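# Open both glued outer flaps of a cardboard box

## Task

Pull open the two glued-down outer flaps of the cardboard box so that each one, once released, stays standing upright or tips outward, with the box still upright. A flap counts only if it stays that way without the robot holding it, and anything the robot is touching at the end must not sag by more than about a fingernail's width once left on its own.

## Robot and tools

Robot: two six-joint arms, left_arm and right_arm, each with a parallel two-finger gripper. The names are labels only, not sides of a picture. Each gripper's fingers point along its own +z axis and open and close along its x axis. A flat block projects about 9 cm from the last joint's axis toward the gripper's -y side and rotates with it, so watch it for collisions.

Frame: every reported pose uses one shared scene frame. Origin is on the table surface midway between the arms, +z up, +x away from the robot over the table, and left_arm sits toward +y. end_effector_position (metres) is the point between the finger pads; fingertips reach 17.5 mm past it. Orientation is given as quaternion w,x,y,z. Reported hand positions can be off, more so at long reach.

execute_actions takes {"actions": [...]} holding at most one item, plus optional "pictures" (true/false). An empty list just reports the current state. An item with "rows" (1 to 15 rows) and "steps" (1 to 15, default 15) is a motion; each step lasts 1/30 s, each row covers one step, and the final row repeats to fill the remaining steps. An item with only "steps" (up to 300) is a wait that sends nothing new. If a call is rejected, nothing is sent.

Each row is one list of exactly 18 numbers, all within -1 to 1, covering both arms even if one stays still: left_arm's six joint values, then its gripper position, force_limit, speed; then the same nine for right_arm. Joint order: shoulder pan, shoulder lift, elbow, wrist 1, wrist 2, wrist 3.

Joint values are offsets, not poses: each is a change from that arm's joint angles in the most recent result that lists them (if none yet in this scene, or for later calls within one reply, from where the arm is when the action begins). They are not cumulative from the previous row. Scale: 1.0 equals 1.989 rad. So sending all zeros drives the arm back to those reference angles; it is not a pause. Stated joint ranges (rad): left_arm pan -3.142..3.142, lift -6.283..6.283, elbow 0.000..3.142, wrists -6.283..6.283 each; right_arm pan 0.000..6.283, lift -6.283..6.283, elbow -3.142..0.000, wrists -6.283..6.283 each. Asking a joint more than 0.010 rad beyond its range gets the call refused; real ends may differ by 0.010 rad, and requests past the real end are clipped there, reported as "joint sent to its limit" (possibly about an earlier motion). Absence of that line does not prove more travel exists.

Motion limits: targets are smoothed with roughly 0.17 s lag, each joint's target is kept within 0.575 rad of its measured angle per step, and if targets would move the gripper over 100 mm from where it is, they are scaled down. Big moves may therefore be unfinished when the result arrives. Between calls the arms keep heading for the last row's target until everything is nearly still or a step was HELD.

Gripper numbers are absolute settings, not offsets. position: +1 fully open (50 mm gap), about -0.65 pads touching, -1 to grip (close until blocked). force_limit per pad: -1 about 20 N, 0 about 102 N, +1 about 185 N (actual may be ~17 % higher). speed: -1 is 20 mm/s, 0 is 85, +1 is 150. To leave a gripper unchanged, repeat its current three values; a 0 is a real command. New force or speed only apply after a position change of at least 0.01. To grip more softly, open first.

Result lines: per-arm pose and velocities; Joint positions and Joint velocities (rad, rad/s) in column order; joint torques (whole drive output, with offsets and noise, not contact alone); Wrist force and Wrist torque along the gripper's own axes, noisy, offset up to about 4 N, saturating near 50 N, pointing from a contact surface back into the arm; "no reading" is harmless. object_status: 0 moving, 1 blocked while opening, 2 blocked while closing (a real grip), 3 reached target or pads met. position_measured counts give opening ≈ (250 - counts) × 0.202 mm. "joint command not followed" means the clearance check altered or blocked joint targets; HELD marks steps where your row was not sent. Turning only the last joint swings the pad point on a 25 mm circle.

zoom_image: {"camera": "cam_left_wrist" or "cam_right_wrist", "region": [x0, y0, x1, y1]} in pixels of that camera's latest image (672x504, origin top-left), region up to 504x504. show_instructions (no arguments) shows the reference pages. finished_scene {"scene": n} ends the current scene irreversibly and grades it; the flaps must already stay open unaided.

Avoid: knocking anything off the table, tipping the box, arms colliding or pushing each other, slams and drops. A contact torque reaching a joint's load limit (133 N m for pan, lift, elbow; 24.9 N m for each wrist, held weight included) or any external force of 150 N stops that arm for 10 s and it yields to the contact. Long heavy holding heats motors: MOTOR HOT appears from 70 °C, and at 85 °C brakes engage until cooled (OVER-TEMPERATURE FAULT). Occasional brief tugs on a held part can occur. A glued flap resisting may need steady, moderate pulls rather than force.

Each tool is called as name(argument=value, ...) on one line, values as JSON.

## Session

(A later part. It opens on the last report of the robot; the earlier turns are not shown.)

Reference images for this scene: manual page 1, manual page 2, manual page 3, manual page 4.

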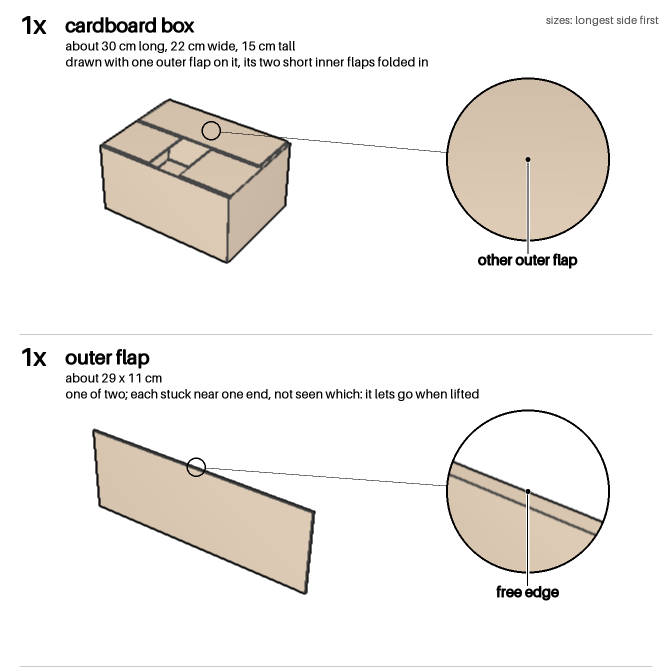

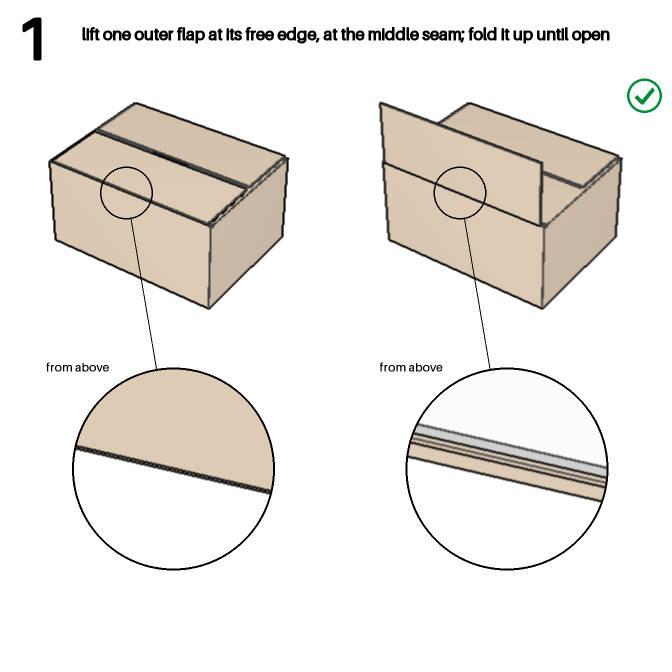

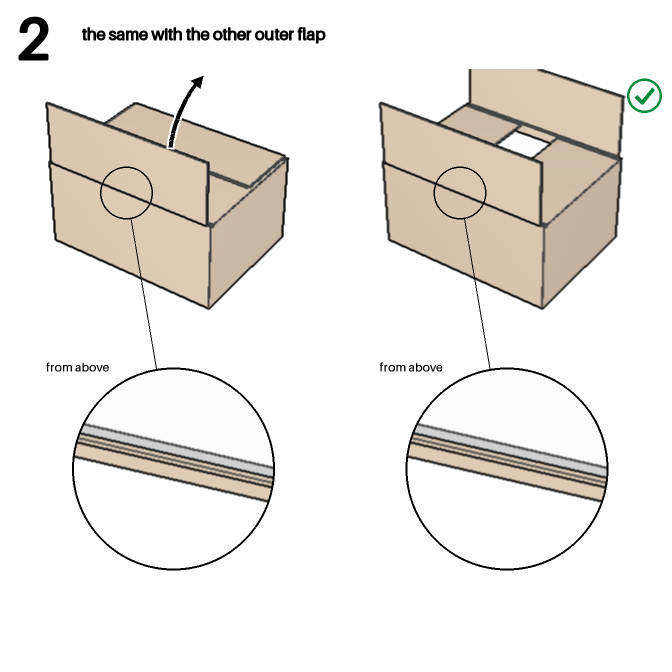

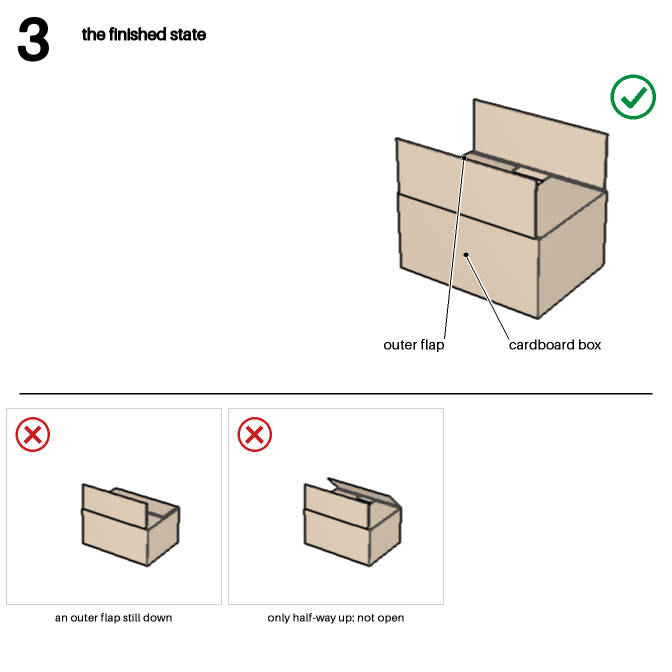

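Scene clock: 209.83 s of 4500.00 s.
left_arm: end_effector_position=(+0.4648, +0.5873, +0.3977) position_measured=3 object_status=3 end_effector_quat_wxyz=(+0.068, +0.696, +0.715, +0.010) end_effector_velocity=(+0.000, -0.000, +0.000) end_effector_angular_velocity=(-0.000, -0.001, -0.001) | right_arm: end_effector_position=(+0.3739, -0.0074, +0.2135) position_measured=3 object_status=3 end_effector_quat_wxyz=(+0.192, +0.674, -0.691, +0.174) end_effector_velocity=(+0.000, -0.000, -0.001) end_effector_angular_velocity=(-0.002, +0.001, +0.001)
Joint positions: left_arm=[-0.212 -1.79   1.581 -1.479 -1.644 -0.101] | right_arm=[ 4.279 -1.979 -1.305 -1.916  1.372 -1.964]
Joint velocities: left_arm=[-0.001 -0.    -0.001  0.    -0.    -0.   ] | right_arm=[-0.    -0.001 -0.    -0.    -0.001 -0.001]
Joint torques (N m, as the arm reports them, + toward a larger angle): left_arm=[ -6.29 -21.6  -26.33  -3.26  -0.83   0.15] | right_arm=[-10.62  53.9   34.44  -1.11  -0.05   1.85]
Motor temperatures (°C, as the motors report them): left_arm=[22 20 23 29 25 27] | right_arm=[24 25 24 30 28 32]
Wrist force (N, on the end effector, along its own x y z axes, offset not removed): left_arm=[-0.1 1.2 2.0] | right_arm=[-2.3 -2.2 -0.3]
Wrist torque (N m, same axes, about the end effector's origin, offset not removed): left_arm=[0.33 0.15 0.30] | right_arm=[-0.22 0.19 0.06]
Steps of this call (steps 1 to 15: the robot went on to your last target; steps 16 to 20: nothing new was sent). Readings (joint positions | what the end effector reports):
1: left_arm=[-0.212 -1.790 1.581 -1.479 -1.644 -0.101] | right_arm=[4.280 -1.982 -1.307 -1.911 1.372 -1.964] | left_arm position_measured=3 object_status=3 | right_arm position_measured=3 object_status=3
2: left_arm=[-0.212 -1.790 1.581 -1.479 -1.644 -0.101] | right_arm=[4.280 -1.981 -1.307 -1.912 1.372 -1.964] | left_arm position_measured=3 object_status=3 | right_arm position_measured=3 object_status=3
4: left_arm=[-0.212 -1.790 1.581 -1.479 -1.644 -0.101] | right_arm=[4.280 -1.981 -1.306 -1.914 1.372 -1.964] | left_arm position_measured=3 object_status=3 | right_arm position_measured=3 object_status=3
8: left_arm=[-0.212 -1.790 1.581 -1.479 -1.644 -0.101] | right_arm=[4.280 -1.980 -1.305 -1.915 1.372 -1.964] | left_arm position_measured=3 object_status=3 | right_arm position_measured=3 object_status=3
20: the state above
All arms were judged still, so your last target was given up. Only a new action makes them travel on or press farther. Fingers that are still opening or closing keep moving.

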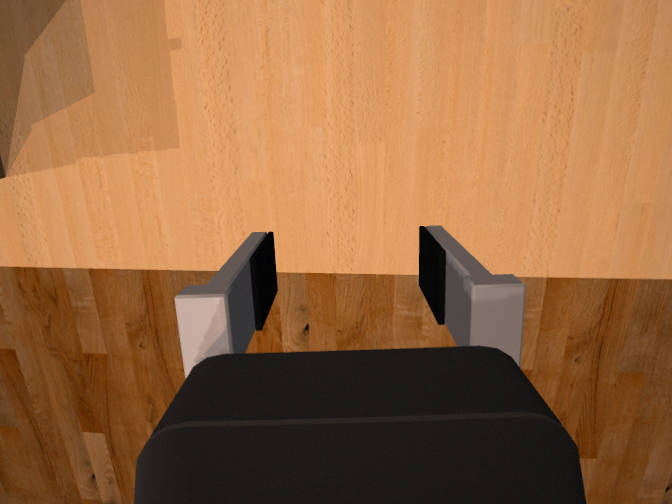

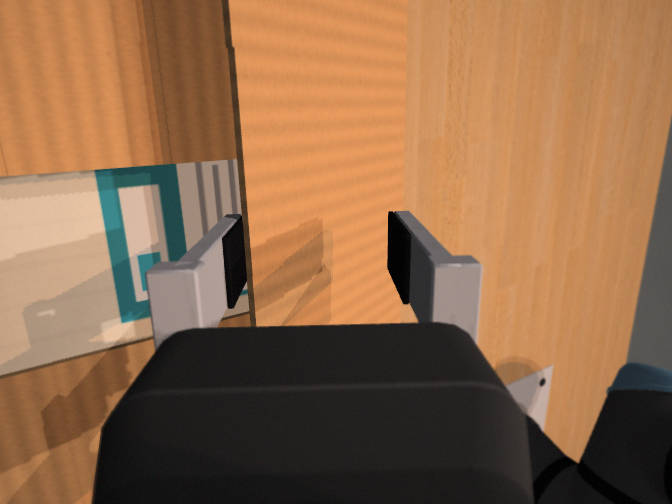

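execute_actions(actions=[{"rows":[[0,0,0,0,0,0,1,0,0,-0.0015,0.0037,-0.004,0.0005,-0.0008,-0.0016,1,0,0],[0,0,0,0,0,0,1,0,0,-0.0029,0.0073,-0.0075,0.001,-0.0016,-0.0032,1,0,0],[0,0,0,0,0,0,1,0,0,-0.0044,0.0115,-0.0083,-0.0021,-0.0024,-0.0048,1,0,0],[0,0,0,0,0,0,1,0,0,-0.0058,0.0157,-0.009,-0.0052,-0.0033,-0.0065,1,0,0],[0,0,0,0,0,0,1,0,0,-0.0073,0.0199,-0.0098,-0.0082,-0.0041,-0.0081,1,0,0],[0,0,0,0,0,0,1,0,0,-0.0087,0.0241,-0.0105,-0.0113,-0.0049,-0.0097,1,0,0],[0,0,0,0,0,0,1,0,0,-0.0102,0.0282,-0.0113,-0.0144,-0.0057,-0.0113,1,0,0],[0,0,0,0,0,0,1,0,0,-0.0116,0.0324,-0.012,-0.0175,-0.0066,-0.013,1,0,0],[0,0,0,0,0,0,1,0,0,-0.0131,0.0366,-0.0128,-0.0205,-0.0074,-0.0146,1,0,0],[0,0,0,0,0,0,1,0,0,-0.0145,0.0408,-0.0135,-0.0236,-0.0082,-0.0162,1,0,0]]}], pictures=false)

execute_actions(actions=[{"steps":12}])

execute_actions(actions=[{"rows":[[0,0,0,0,0,0,1,0,0,-0.0018,0.0049,-0.003,-0.0014,-0.001,-0.002,1,0,0],[0,0,0,0,0,0,1,0,0,-0.0036,0.0098,-0.0059,-0.0029,-0.002,-0.004,1,0,0],[0,0,0,0,0,0,1,0,0,-0.0054,0.0146,-0.0089,-0.0043,-0.003,-0.006,1,0,0],[0,0,0,0,0,0,1,0,0,-0.0072,0.0195,-0.0119,-0.0058,-0.0041,-0.0081,1,0,0],[0,0,0,0,0,0,1,0,0,-0.009,0.0244,-0.0148,-0.0072,-0.0051,-0.0101,1,0,0],[0,0,0,0,0,0,1,0,0,-0.0108,0.0293,-0.0178,-0.0086,-0.0061,-0.0121,1,0,0],[0,0,0,0,0,0,1,0,0,-0.0126,0.0341,-0.0207,-0.0101,-0.0071,-0.0141,1,0,0],[0,0,0,0,0,0,1,0,0,-0.0144,0.039,-0.0237,-0.0115,-0.0081,-0.0161,1,0,0]]}], pictures=false)

execute_actions(actions=[{"steps":10}], pictures=false)

execute_actions(actions=[{"rows":[[0,0,0,0,0,0,1,0,0,-0.0024,0.0059,-0.0076,0.0023,-0.0014,-0.0027,1,0,0],[0,0,0,0,0,0,1,0,0,-0.0048,0.0117,-0.0151,0.0047,-0.0027,-0.0054,1,0,0],[0,0,0,0,0,0,1,0,0,-0.0072,0.0176,-0.0227,0.007,-0.0041,-0.0081,1,0,0],[0,0,0,0,0,0,1,0,0,-0.0096,0.0235,-0.0303,0.0093,-0.0054,-0.0108,1,0,0],[0,0,0,0,0,0,1,0,0,-0.012,0.0293,-0.0378,0.0116,-0.0068,-0.0135,1,0,0],[0,0,0,0,0,0,1,0,0,-0.0145,0.0352,-0.0454,0.014,-0.0082,-0.0162,1,0,0],[0,0,0,0,0,0,1,0,0,-0.0169,0.0411,-0.053,0.0163,-0.0095,-0.0188,1,0,0],[0,0,0,0,0,0,1,0,0,-0.0193,0.0469,-0.0605,0.0186,-0.0109,-0.0215,1,0,0],[0,0,0,0,0,0,1,0,0,-0.0217,0.0528,-0.0681,0.0209,-0.0122,-0.0242,1,0,0],[0,0,0,0,0,0,1,0,0,-0.0241,0.0587,-0.0757,0.0233,-0.0136,-0.0269,1,0,0],[0,0,0,0,0,0,1,0,0,-0.0265,0.0645,-0.0832,0.0256,-0.0149,-0.0296,1,0,0],[0,0,0,0,0,0,1,0,0,-0.0289,0.0704,-0.0908,0.0279,-0.0163,-0.0323,1,0,0]]}], pictures=false)

execute_actions(actions=[{"steps":15}])

Scene clock: 239.53 s of 4500.00 s.
left_arm: end_effector_position=(+0.4648, +0.5873, +0.3977) position_measured=3 object_status=3 end_effector_quat_wxyz=(+0.068, +0.696, +0.715, +0.010) end_effector_velocity=(-0.000, +0.000, -0.000) end_effector_angular_velocity=(-0.000, +0.001, +0.002) | right_arm: end_effector_position=(+0.3756, -0.0396, +0.2424) position_measured=3 object_status=3 end_effector_quat_wxyz=(+0.191, +0.677, -0.690, +0.174) end_effector_velocity=(+0.001, -0.042, +0.040) end_effector_angular_velocity=(-0.001, -0.000, +0.007)
Joint positions: left_arm=[-0.212 -1.79   1.581 -1.479 -1.644 -0.101] | right_arm=[ 4.255 -1.91  -1.329 -1.955  1.358 -1.991]
Joint velocities: left_arm=[ 0.001  0.     0.001  0.     0.    -0.001] | right_arm=[-0.032  0.089 -0.021 -0.062 -0.019 -0.035]
Joint torques (N m, as the arm reports them, + toward a larger angle): left_arm=[ -6.03 -21.22 -26.08  -3.38  -0.83   0.12] | right_arm=[-11.32  45.54  12.69  -0.81  -2.97  -1.91]
Motor temperatures (°C, as the motors report them): left_arm=[22 21 23 29 25 27] | right_arm=[24 25 24 30 28 32]
Wrist force (N, on the end effector, along its own x y z axes, offset not removed): left_arm=[0.9 -3.4 3.9] | right_arm=[-2.9 -1.6 -0.8]
Wrist torque (N m, same axes, about the end effector's origin, offset not removed): left_arm=[-0.54 -0.15 -0.11] | right_arm=[-0.27 0.26 -0.02]
Steps of this call (steps 1 to 90: nothing new was sent; then 26.20 s passed at rest; steps 91 to 105: all 15 steps of this action). Readings (joint positions | what the end effector reports):
91: left_arm=[-0.212 -1.790 1.581 -1.479 -1.644 -0.101] | right_arm=[4.279 -1.979 -1.305 -1.916 1.372 -1.964] | left_arm position_measured=3 object_status=3 | right_arm position_measured=3 object_status=3
92: left_arm=[-0.212 -1.790 1.581 -1.479 -1.644 -0.101] | right_arm=[4.279 -1.979 -1.305 -1.916 1.372 -1.964] | left_arm position_measured=3 object_status=3 | right_arm position_measured=3 object_status=3
94: left_arm=[-0.212 -1.790 1.581 -1.479 -1.644 -0.101] | right_arm=[4.277 -1.974 -1.310 -1.916 1.371 -1.966] | left_arm position_measured=3 object_status=3 | right_arm position_measured=3 object_status=3
98: left_arm=[-0.212 -1.790 1.581 -1.479 -1.644 -0.101] | right_arm=[4.269 -1.952 -1.319 -1.926 1.366 -1.975] | left_arm position_measured=3 object_status=3 | right_arm position_measured=3 object_status=3
105: the state above

Scene clock: 239.93 s of 4500.00 s.
left_arm: end_effector_position=(+0.4648, +0.5873, +0.3977) position_measured=3 object_status=3 end_effector_quat_wxyz=(+0.068, +0.696, +0.715, +0.010) end_effector_velocity=(-0.000, -0.000, -0.000) end_effector_angular_velocity=(+0.000, +0.001, -0.002) | right_arm: end_effector_position=(+0.3756, -0.0447, +0.2474) position_measured=3 object_status=3 end_effector_quat_wxyz=(+0.191, +0.677, -0.689, +0.175) end_effector_velocity=(+0.000, -0.002, +0.002) end_effector_angular_velocity=(+0.003, -0.001, -0.000)
Joint positions: left_arm=[-0.212 -1.79   1.581 -1.479 -1.644 -0.101] | right_arm=[ 4.251 -1.899 -1.332 -1.963  1.355 -1.996]
Joint velocities: left_arm=[-0.001 -0.     0.001  0.     0.     0.   ] | right_arm=[-0.002  0.005 -0.001 -0.001  0.    -0.002]
Joint torques (N m, as the arm reports them, + toward a larger angle): left_arm=[ -6.53 -21.79 -26.55  -3.33  -0.81   0.12] | right_arm=[-10.67  51.49  13.62  -0.87  -2.63  -2.15]
Motor temperatures (°C, as the motors report them): left_arm=[22 21 23 29 25 27] | right_arm=[24 25 24 30 28 32]
Wrist force (N, on the end effector, along its own x y z axes, offset not removed): left_arm=[0.9 -4.7 0.7] | right_arm=[-1.4 -0.2 -1.5]
Wrist torque (N m, same axes, about the end effector's origin, offset not removed): left_arm=[-0.75 0.06 0.13] | right_arm=[0.00 0.06 -0.12]
Steps of this call (steps 1 to 12: the robot went on to your last target). Readings (joint positions | what the end effector reports):
1: left_arm=[-0.212 -1.790 1.581 -1.479 -1.644 -0.101] | right_arm=[4.254 -1.907 -1.330 -1.957 1.357 -1.992] | left_arm position_measured=3 object_status=3 | right_arm position_measured=3 object_status=3
2: left_arm=[-0.212 -1.790 1.581 -1.479 -1.644 -0.101] | right_arm=[4.253 -1.905 -1.330 -1.958 1.357 -1.993] | left_arm position_measured=3 object_status=3 | right_arm position_measured=3 object_status=3
4: left_arm=[-0.212 -1.790 1.581 -1.479 -1.644 -0.101] | right_arm=[4.252 -1.902 -1.331 -1.960 1.356 -1.994] | left_arm position_measured=3 object_status=3 | right_arm position_measured=3 object_status=3
8: left_arm=[-0.212 -1.790 1.581 -1.479 -1.644 -0.101] | right_arm=[4.251 -1.900 -1.331 -1.962 1.355 -1.995] | left_arm position_measured=3 object_status=3 | right_arm position_measured=3 object_status=3
12: the state above

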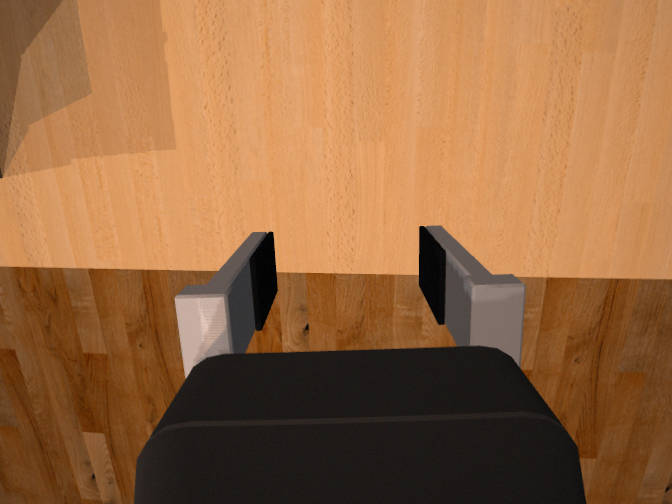

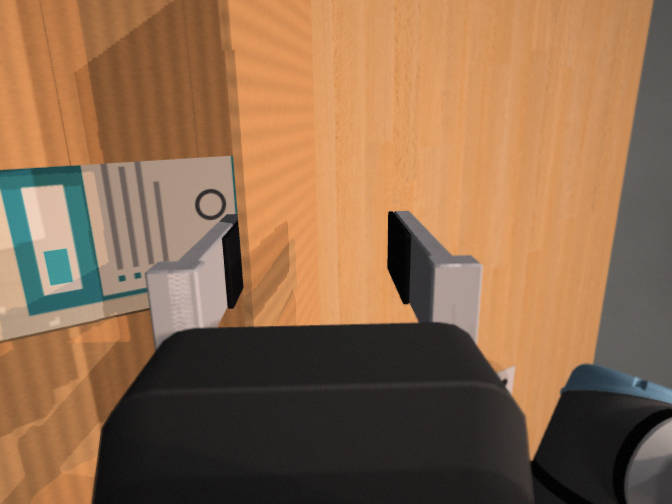

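Scene clock: 240.43 s of 4500.00 s.
left_arm: end_effector_position=(+0.4648, +0.5873, +0.3977) position_measured=3 object_status=3 end_effector_quat_wxyz=(+0.068, +0.696, +0.715, +0.010) end_effector_velocity=(+0.000, +0.001, +0.001) end_effector_angular_velocity=(-0.000, -0.002, +0.002) | right_arm: end_effector_position=(+0.3750, -0.0790, +0.2672) position_measured=3 object_status=3 end_effector_quat_wxyz=(+0.190, +0.679, -0.687, +0.175) end_effector_velocity=(-0.001, -0.029, +0.017) end_effector_angular_velocity=(+0.003, -0.001, +0.004)
Joint positions: left_arm=[-0.212 -1.79   1.581 -1.479 -1.644 -0.101] | right_arm=[ 4.225 -1.829 -1.374 -1.983  1.341 -2.024]
Joint velocities: left_arm=[ 0.002  0.    -0.002 -0.001  0.    -0.   ] | right_arm=[-0.022  0.061 -0.036 -0.016 -0.012 -0.025]
Joint torques (N m, as the arm reports them, + toward a larger angle): left_arm=[ -6.09 -21.36 -26.43  -3.37  -0.87   0.12] | right_arm=[-9.62 44.74 14.56 -0.97 -2.96 -2.06]
Motor temperatures (°C, as the motors report them): left_arm=[22 21 23 29 25 27] | right_arm=[24 25 24 30 28 32]
Wrist force (N, on the end effector, along its own x y z axes, offset not removed): left_arm=[-1.0 -1.4 2.4] | right_arm=[-1.5 -0.6 0.3]
Wrist torque (N m, same axes, about the end effector's origin, offset not removed): left_arm=[-0.13 0.17 0.01] | right_arm=[0.02 0.02 0.03]
Steps of this call (steps 1 to 15: all 15 steps of this action). Readings (joint positions | what the end effector reports):
1: left_arm=[-0.212 -1.790 1.581 -1.479 -1.644 -0.101] | right_arm=[4.251 -1.899 -1.332 -1.963 1.355 -1.996] | left_arm position_measured=3 object_status=3 | right_arm position_measured=3 object_status=3
2: left_arm=[-0.212 -1.790 1.581 -1.479 -1.644 -0.101] | right_arm=[4.250 -1.898 -1.332 -1.963 1.355 -1.996] | left_arm position_measured=3 object_status=3 | right_arm position_measured=3 object_status=3
4: left_arm=[-0.212 -1.790 1.581 -1.479 -1.644 -0.101] | right_arm=[4.248 -1.892 -1.336 -1.965 1.354 -1.999] | left_arm position_measured=3 object_status=3 | right_arm position_measured=3 object_status=3
8: left_arm=[-0.212 -1.790 1.581 -1.479 -1.644 -0.101] | right_arm=[4.238 -1.865 -1.352 -1.973 1.348 -2.010] | left_arm position_measured=3 object_status=3 | right_arm position_measured=3 object_status=3
15: the state above

Scene clock: 240.77 s of 4500.00 s.
left_arm: end_effector_position=(+0.4648, +0.5873, +0.3977) position_measured=3 object_status=3 end_effector_quat_wxyz=(+0.068, +0.696, +0.715, +0.010) end_effector_velocity=(+0.000, +0.000, +0.000) end_effector_angular_velocity=(-0.000, -0.001, -0.000) | right_arm: end_effector_position=(+0.3749, -0.0824, +0.2691) position_measured=3 object_status=3 end_effector_quat_wxyz=(+0.190, +0.679, -0.687, +0.175) end_effector_velocity=(-0.000, -0.002, +0.002) end_effector_angular_velocity=(+0.001, -0.001, -0.001)
Joint positions: left_arm=[-0.212 -1.79   1.581 -1.479 -1.644 -0.101] | right_arm=[ 4.222 -1.822 -1.378 -1.985  1.339 -2.027]
Joint velocities: left_arm=[ 0.001 -0.    -0.001 -0.    -0.     0.001] | right_arm=[-0.002  0.005 -0.002 -0.002 -0.001 -0.001]
Joint torques (N m, as the arm reports them, + toward a larger angle): left_arm=[ -5.9  -21.47 -26.41  -3.33  -0.85   0.2 ] | right_arm=[-11.62  47.55  16.32  -0.74  -2.98  -2.13]
Motor temperatures (°C, as the motors report them): left_arm=[22 21 23 29 25 27] | right_arm=[24 25 24 30 28 32]
Wrist force (N, on the end effector, along its own x y z axes, offset not removed): left_arm=[-2.2 -4.9 1.1] | right_arm=[-4.8 0.0 -1.4]
Wrist torque (N m, same axes, about the end effector's origin, offset not removed): left_arm=[-0.72 0.50 0.03] | right_arm=[0.02 0.64 -0.08]
Steps of this call (steps 1 to 10: the robot went on to your last target). Readings (joint positions | what the end effector reports):
1: left_arm=[-0.212 -1.790 1.581 -1.479 -1.644 -0.101] | right_arm=[4.224 -1.827 -1.375 -1.984 1.340 -2.025] | left_arm position_measured=3 object_status=3 | right_arm position_measured=3 object_status=3
2: left_arm=[-0.212 -1.790 1.581 -1.479 -1.644 -0.101] | right_arm=[4.224 -1.826 -1.376 -1.984 1.340 -2.026] | left_arm position_measured=3 object_status=3 | right_arm position_measured=3 object_status=3
4: left_arm=[-0.212 -1.790 1.581 -1.479 -1.644 -0.101] | right_arm=[4.223 -1.824 -1.377 -1.985 1.340 -2.027] | left_arm position_measured=3 object_status=3 | right_arm position_measured=3 object_status=3
8: left_arm=[-0.212 -1.790 1.581 -1.479 -1.644 -0.101] | right_arm=[4.223 -1.822 -1.378 -1.985 1.339 -2.027] | left_arm position_measured=3 object_status=3 | right_arm position_measured=3 object_status=3
10: the state above

Scene clock: 241.27 s of 4500.00 s.
left_arm: end_effector_position=(+0.4648, +0.5873, +0.3977) position_measured=3 object_status=3 end_effector_quat_wxyz=(+0.068, +0.696, +0.715, +0.010) end_effector_velocity=(-0.000, -0.000, -0.001) end_effector_angular_velocity=(-0.000, +0.002, -0.001) | right_arm: end_effector_position=(+0.3709, -0.1408, +0.2670) position_measured=3 object_status=3 end_effector_quat_wxyz=(+0.189, +0.682, -0.684, +0.176) end_effector_velocity=(-0.015, -0.118, -0.009) end_effector_angular_velocity=(-0.004, +0.000, +0.019)
Joint positions: left_arm=[-0.212 -1.79   1.581 -1.479 -1.644 -0.101] | right_arm=[ 4.177 -1.711 -1.521 -1.941  1.314 -2.079]
Joint velocities: left_arm=[-0.001 -0.     0.002  0.    -0.     0.   ] | right_arm=[-0.09   0.225 -0.289  0.086 -0.05  -0.101]
Joint torques (N m, as the arm reports them, + toward a larger angle): left_arm=[ -6.26 -21.34 -26.37  -3.31  -0.87   0.23] | right_arm=[-8.37 37.56 18.25  3.52 -2.96 -2.25]
Motor temperatures (°C, as the motors report them): left_arm=[22 21 23 29 25 27] | right_arm=[24 25 24 30 28 32]
Wrist force (N, on the end effector, along its own x y z axes, offset not removed): left_arm=[1.0 -0.6 6.4] | right_arm=[0.7 -0.4 -0.7]
Wrist torque (N m, same axes, about the end effector's origin, offset not removed): left_arm=[0.24 -0.01 -0.06] | right_arm=[0.19 -0.39 -0.03]
Steps of this call (steps 1 to 15: all 15 steps of this action). Readings (joint positions | what the end effector reports):
1: left_arm=[-0.212 -1.790 1.581 -1.479 -1.644 -0.101] | right_arm=[4.222 -1.822 -1.378 -1.985 1.339 -2.027] | left_arm position_measured=3 object_status=3 | right_arm position_measured=3 object_status=3
2: left_arm=[-0.212 -1.790 1.581 -1.479 -1.644 -0.101] | right_arm=[4.222 -1.821 -1.380 -1.985 1.339 -2.028] | left_arm position_measured=3 object_status=3 | right_arm position_measured=3 object_status=3
4: left_arm=[-0.212 -1.790 1.581 -1.479 -1.644 -0.101] | right_arm=[4.219 -1.813 -1.389 -1.982 1.337 -2.032] | left_arm position_measured=3 object_status=3 | right_arm position_measured=3 object_status=3
8: left_arm=[-0.212 -1.790 1.581 -1.479 -1.644 -0.101] | right_arm=[4.206 -1.782 -1.430 -1.969 1.330 -2.046] | left_arm position_measured=3 object_status=3 | right_arm position_measured=3 object_status=3
15: the state above

Scene clock: 241.77 s of 4500.00 s.
left_arm: end_effector_position=(+0.4648, +0.5873, +0.3977) position_measured=3 object_status=3 end_effector_quat_wxyz=(+0.068, +0.696, +0.715, +0.010) end_effector_velocity=(+0.000, -0.000, +0.000) end_effector_angular_velocity=(-0.000, -0.000, -0.000) | right_arm: end_effector_position=(+0.3689, -0.1557, +0.2655) position_measured=3 object_status=3 end_effector_quat_wxyz=(+0.189, +0.683, -0.683, +0.177) end_effector_velocity=(-0.001, -0.002, -0.000) end_effector_angular_velocity=(+0.001, +0.001, -0.000)
Joint positions: left_arm=[-0.212 -1.79   1.581 -1.479 -1.644 -0.101] | right_arm=[ 4.165 -1.682 -1.558 -1.93   1.307 -2.091]
Joint velocities: left_arm=[-0.    -0.    -0.001  0.    -0.    -0.   ] | right_arm=[-0.002  0.005 -0.005  0.001  0.001 -0.002]
Joint torques (N m, as the arm reports them, + toward a larger angle): left_arm=[ -6.18 -21.25 -26.36  -3.29  -0.83   0.07] | right_arm=[-10.67  40.59  12.86   2.86  -2.98  -2.43]
Motor temperatures (°C, as the motors report them): left_arm=[22 21 23 29 25 27] | right_arm=[24 25 24 30 28 32]
Wrist force (N, on the end effector, along its own x y z axes, offset not removed): left_arm=[2.2 -1.1 4.3] | right_arm=[-1.8 1.1 -1.7]
Wrist torque (N m, same axes, about the end effector's origin, offset not removed): left_arm=[-0.01 -0.37 0.06] | right_arm=[0.36 -0.03 -0.04]
Steps of this call (steps 1 to 15: the robot went on to your last target). Readings (joint positions | what the end effector reports):
1: left_arm=[-0.212 -1.790 1.581 -1.479 -1.644 -0.101] | right_arm=[4.174 -1.704 -1.530 -1.939 1.312 -2.082] | left_arm position_measured=3 object_status=3 | right_arm position_measured=3 object_status=3
2: left_arm=[-0.212 -1.790 1.581 -1.479 -1.644 -0.101] | right_arm=[4.172 -1.699 -1.536 -1.937 1.311 -2.084] | left_arm position_measured=3 object_status=3 | right_arm position_measured=3 object_status=3
4: left_arm=[-0.212 -1.790 1.581 -1.479 -1.644 -0.101] | right_arm=[4.169 -1.692 -1.546 -1.934 1.309 -2.087] | left_arm position_measured=3 object_status=3 | right_arm position_measured=3 object_status=3
8: left_arm=[-0.212 -1.790 1.581 -1.479 -1.644 -0.101] | right_arm=[4.166 -1.685 -1.554 -1.931 1.308 -2.090] | left_arm position_measured=3 object_status=3 | right_arm position_measured=3 object_status=3
15: the state above

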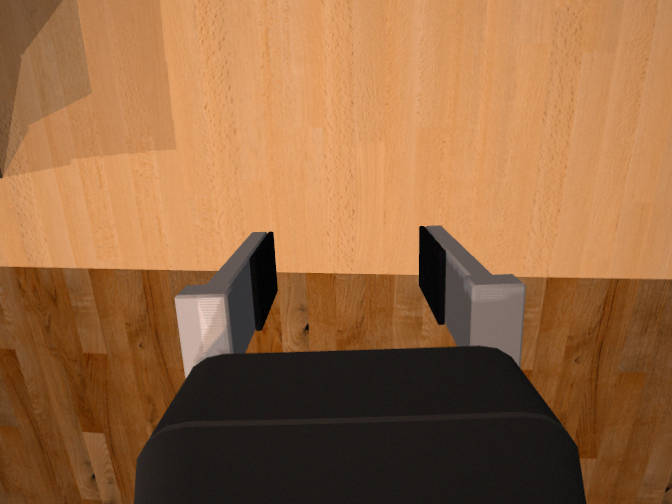

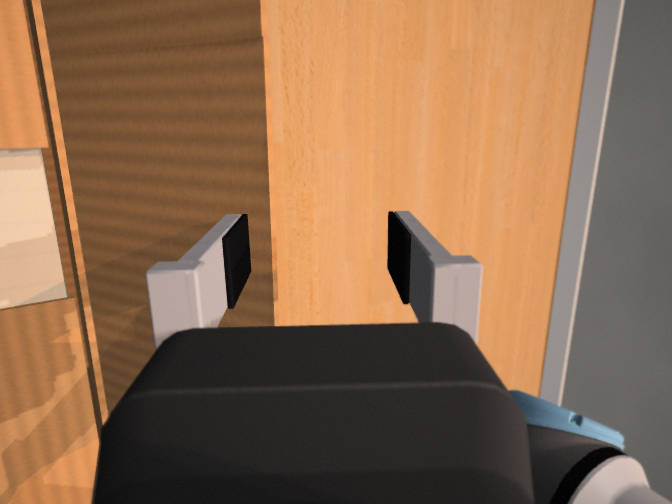

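execute_actions(actions=[{"rows":[[0,0,0,0,0,0,1,0,0,0,0,0.05,-0.05,0,0,1,0,0],[0,0,0,0,0,0,1,0,0,0,0,0.05,-0.05,0,0,1,0,0],[0,0,0,0,0,0,1,0,0,0,0,0.1,-0.1,0,0,1,0,0],[0,0,0,0,0,0,1,0,0,0,0,0.1,-0.1,0,0,1,0,0],[0,0,0,0,0,0,1,0,0,0,0,0.15,-0.15,0,0,1,0,0],[0,0,0,0,0,0,1,0,0,0,0,0.2,-0.2,0,0,1,0,0],[0,0,0,0,0,0,1,0,0,0,0,0.2,-0.2,0,0,1,0,0],[0,0,0,0,0,0,1,0,0,0,0,0.2,-0.2,0,0,1,0,0],[0,0,0,0,0,0,1,0,0,0,0,0.2,-0.2,0,0,1,0,0],[0,0,0,0,0,0,1,0,0,0,0,0.2,-0.2,0,0,1,0,0],[0,0,0,0,0,0,1,0,0,0,0,0.22,0.01,0.132,0,1,0,0]]}], pictures=false)

execute_actions(actions=[{"steps":30}])

Scene clock: 252.80 s of 4500.00 s.
left_arm: end_effector_position=(+0.4648, +0.5873, +0.3977) position_measured=3 object_status=3 end_effector_quat_wxyz=(+0.068, +0.696, +0.715, +0.010) end_effector_velocity=(+0.000, -0.000, +0.000) end_effector_angular_velocity=(-0.000, -0.000, -0.000) | right_arm: end_effector_position=(+0.3587, -0.1347, +0.3977) position_measured=3 object_status=3 end_effector_quat_wxyz=(+0.156, +0.683, -0.701, +0.131) end_effector_velocity=(+0.008, +0.441, +0.101) end_effector_angular_velocity=(+1.720, -0.135, -0.319)
Joint positions: left_arm=[-0.212 -1.79   1.581 -1.479 -1.644 -0.101] | right_arm=[ 4.165 -1.682 -1.203 -2.195  1.384 -2.091]
Joint velocities: left_arm=[-0.001 -0.    -0.001  0.    -0.    -0.   ] | right_arm=[ 0.001 -0.001  0.386  1.127  0.892 -0.001]
Joint torques (N m, as the arm reports them, + toward a larger angle): left_arm=[ -6.14 -21.64 -26.3   -3.28  -0.72   0.1 ] | right_arm=[ 8.64 19.29 34.17  8.12  2.78  2.12]
Motor temperatures (°C, as the motors report them): left_arm=[22 21 23 29 25 27] | right_arm=[24 25 24 30 28 32]
Wrist force (N, on the end effector, along its own x y z axes, offset not removed): left_arm=[-6.8 -4.4 6.4] | right_arm=[0.5 0.6 0.3]
Wrist torque (N m, same axes, about the end effector's origin, offset not removed): left_arm=[-0.71 1.13 0.34] | right_arm=[0.03 0.05 -0.16]
Steps of this call (steps 1 to 15: the robot went on to your last target; steps 16 to 90: nothing new was sent; then 7.53 s passed at rest; steps 91 to 105: all 15 steps of this action). Readings (joint positions | what the end effector reports):
91: left_arm=[-0.212 -1.790 1.581 -1.479 -1.644 -0.101] | right_arm=[4.165 -1.682 -1.559 -1.930 1.307 -2.092] | left_arm position_measured=3 object_status=3 | right_arm position_measured=3 object_status=3
92: left_arm=[-0.212 -1.790 1.581 -1.479 -1.644 -0.101] | right_arm=[4.165 -1.682 -1.556 -1.933 1.307 -2.092] | left_arm position_measured=3 object_status=3 | right_arm position_measured=3 object_status=3
94: left_arm=[-0.212 -1.790 1.581 -1.479 -1.644 -0.101] | right_arm=[4.165 -1.682 -1.522 -1.966 1.307 -2.092] | left_arm position_measured=3 object_status=3 | right_arm position_measured=3 object_status=3
98: left_arm=[-0.212 -1.790 1.581 -1.479 -1.644 -0.101] | right_arm=[4.165 -1.682 -1.385 -2.103 1.307 -2.092] | left_arm position_measured=3 object_status=3 | right_arm position_measured=3 object_status=3
105: the state above

Scene clock: 253.80 s of 4500.00 s.
left_arm: end_effector_position=(+0.4648, +0.5873, +0.3977) position_measured=3 object_status=3 end_effector_quat_wxyz=(+0.068, +0.696, +0.715, +0.010) end_effector_velocity=(-0.000, -0.000, +0.000) end_effector_angular_velocity=(+0.000, +0.000, +0.000) | right_arm: end_effector_position=(+0.3681, -0.0297, +0.4424) position_measured=3 object_status=3 end_effector_quat_wxyz=(+0.000, +0.685, -0.728, +0.001) end_effector_velocity=(+0.000, +0.000, -0.000) end_effector_angular_velocity=(+0.000, -0.000, +0.001)
Joint positions: left_arm=[-0.212 -1.79   1.581 -1.479 -1.644 -0.101] | right_arm=[ 4.165 -1.682 -1.121 -1.91   1.569 -2.091]
Joint velocities: left_arm=[-0.    -0.    -0.     0.001  0.    -0.001] | right_arm=[ 0.    -0.001  0.     0.    -0.    -0.   ]
Joint torques (N m, as the arm reports them, + toward a larger angle): left_arm=[ -6.22 -21.37 -26.27  -3.42  -0.75   0.12] | right_arm=[10.56 18.93 34.29  4.96  2.47  2.36]
Motor temperatures (°C, as the motors report them): left_arm=[22 21 23 29 25 27] | right_arm=[24 25 24 30 28 32]
Wrist force (N, on the end effector, along its own x y z axes, offset not removed): left_arm=[-1.8 -1.9 2.0] | right_arm=[-0.5 -3.1 -1.3]
Wrist torque (N m, same axes, about the end effector's origin, offset not removed): left_arm=[-0.18 0.26 0.09] | right_arm=[-0.43 0.04 -0.28]
Steps of this call (steps 1 to 30: the robot went on to your last target). Readings (joint positions | what the end effector reports):
1: left_arm=[-0.212 -1.790 1.581 -1.479 -1.644 -0.101] | right_arm=[4.165 -1.682 -1.191 -2.154 1.413 -2.091] | left_arm position_measured=3 object_status=3 | right_arm position_measured=3 object_status=3
2: left_arm=[-0.212 -1.790 1.581 -1.479 -1.644 -0.101] | right_arm=[4.165 -1.682 -1.179 -2.114 1.439 -2.091] | left_arm position_measured=3 object_status=3 | right_arm position_measured=3 object_status=3
4: left_arm=[-0.212 -1.790 1.581 -1.479 -1.644 -0.101] | right_arm=[4.165 -1.682 -1.157 -2.040 1.487 -2.091] | left_arm position_measured=3 object_status=3 | right_arm position_measured=3 object_status=3
8: left_arm=[-0.212 -1.790 1.581 -1.479 -1.644 -0.101] | right_arm=[4.165 -1.682 -1.134 -1.956 1.540 -2.091] | left_arm position_measured=3 object_status=3 | right_arm position_measured=3 object_status=3
30: the state above
All arms were judged still, so your last target was given up. Only a new action makes them travel on or press farther. Fingers that are still opening or closing keep moving.

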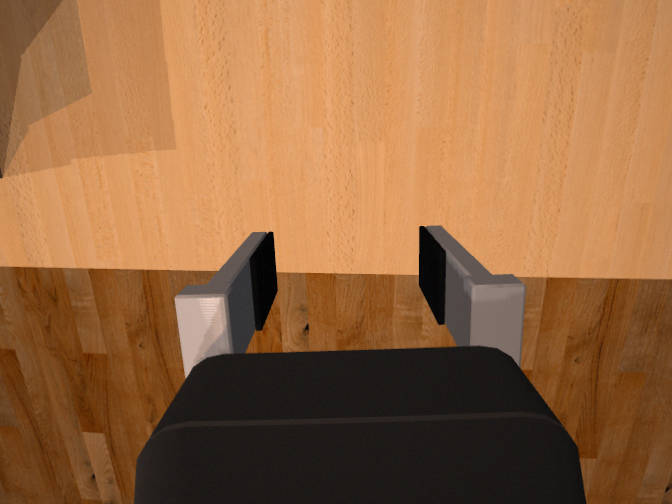

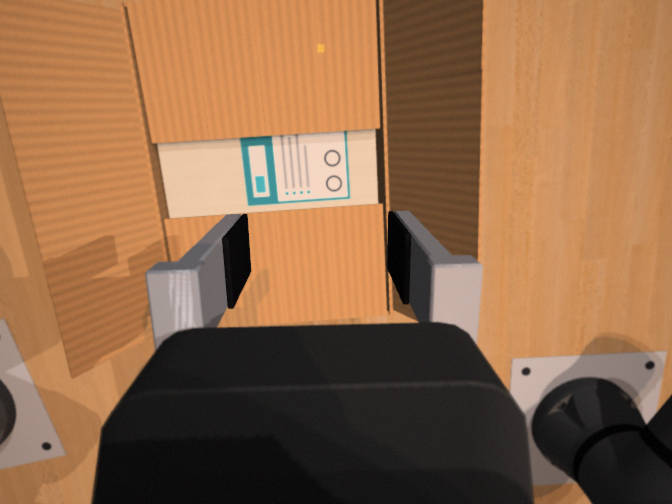

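finished_scene(scene=2)

The scene is finished: the task was done.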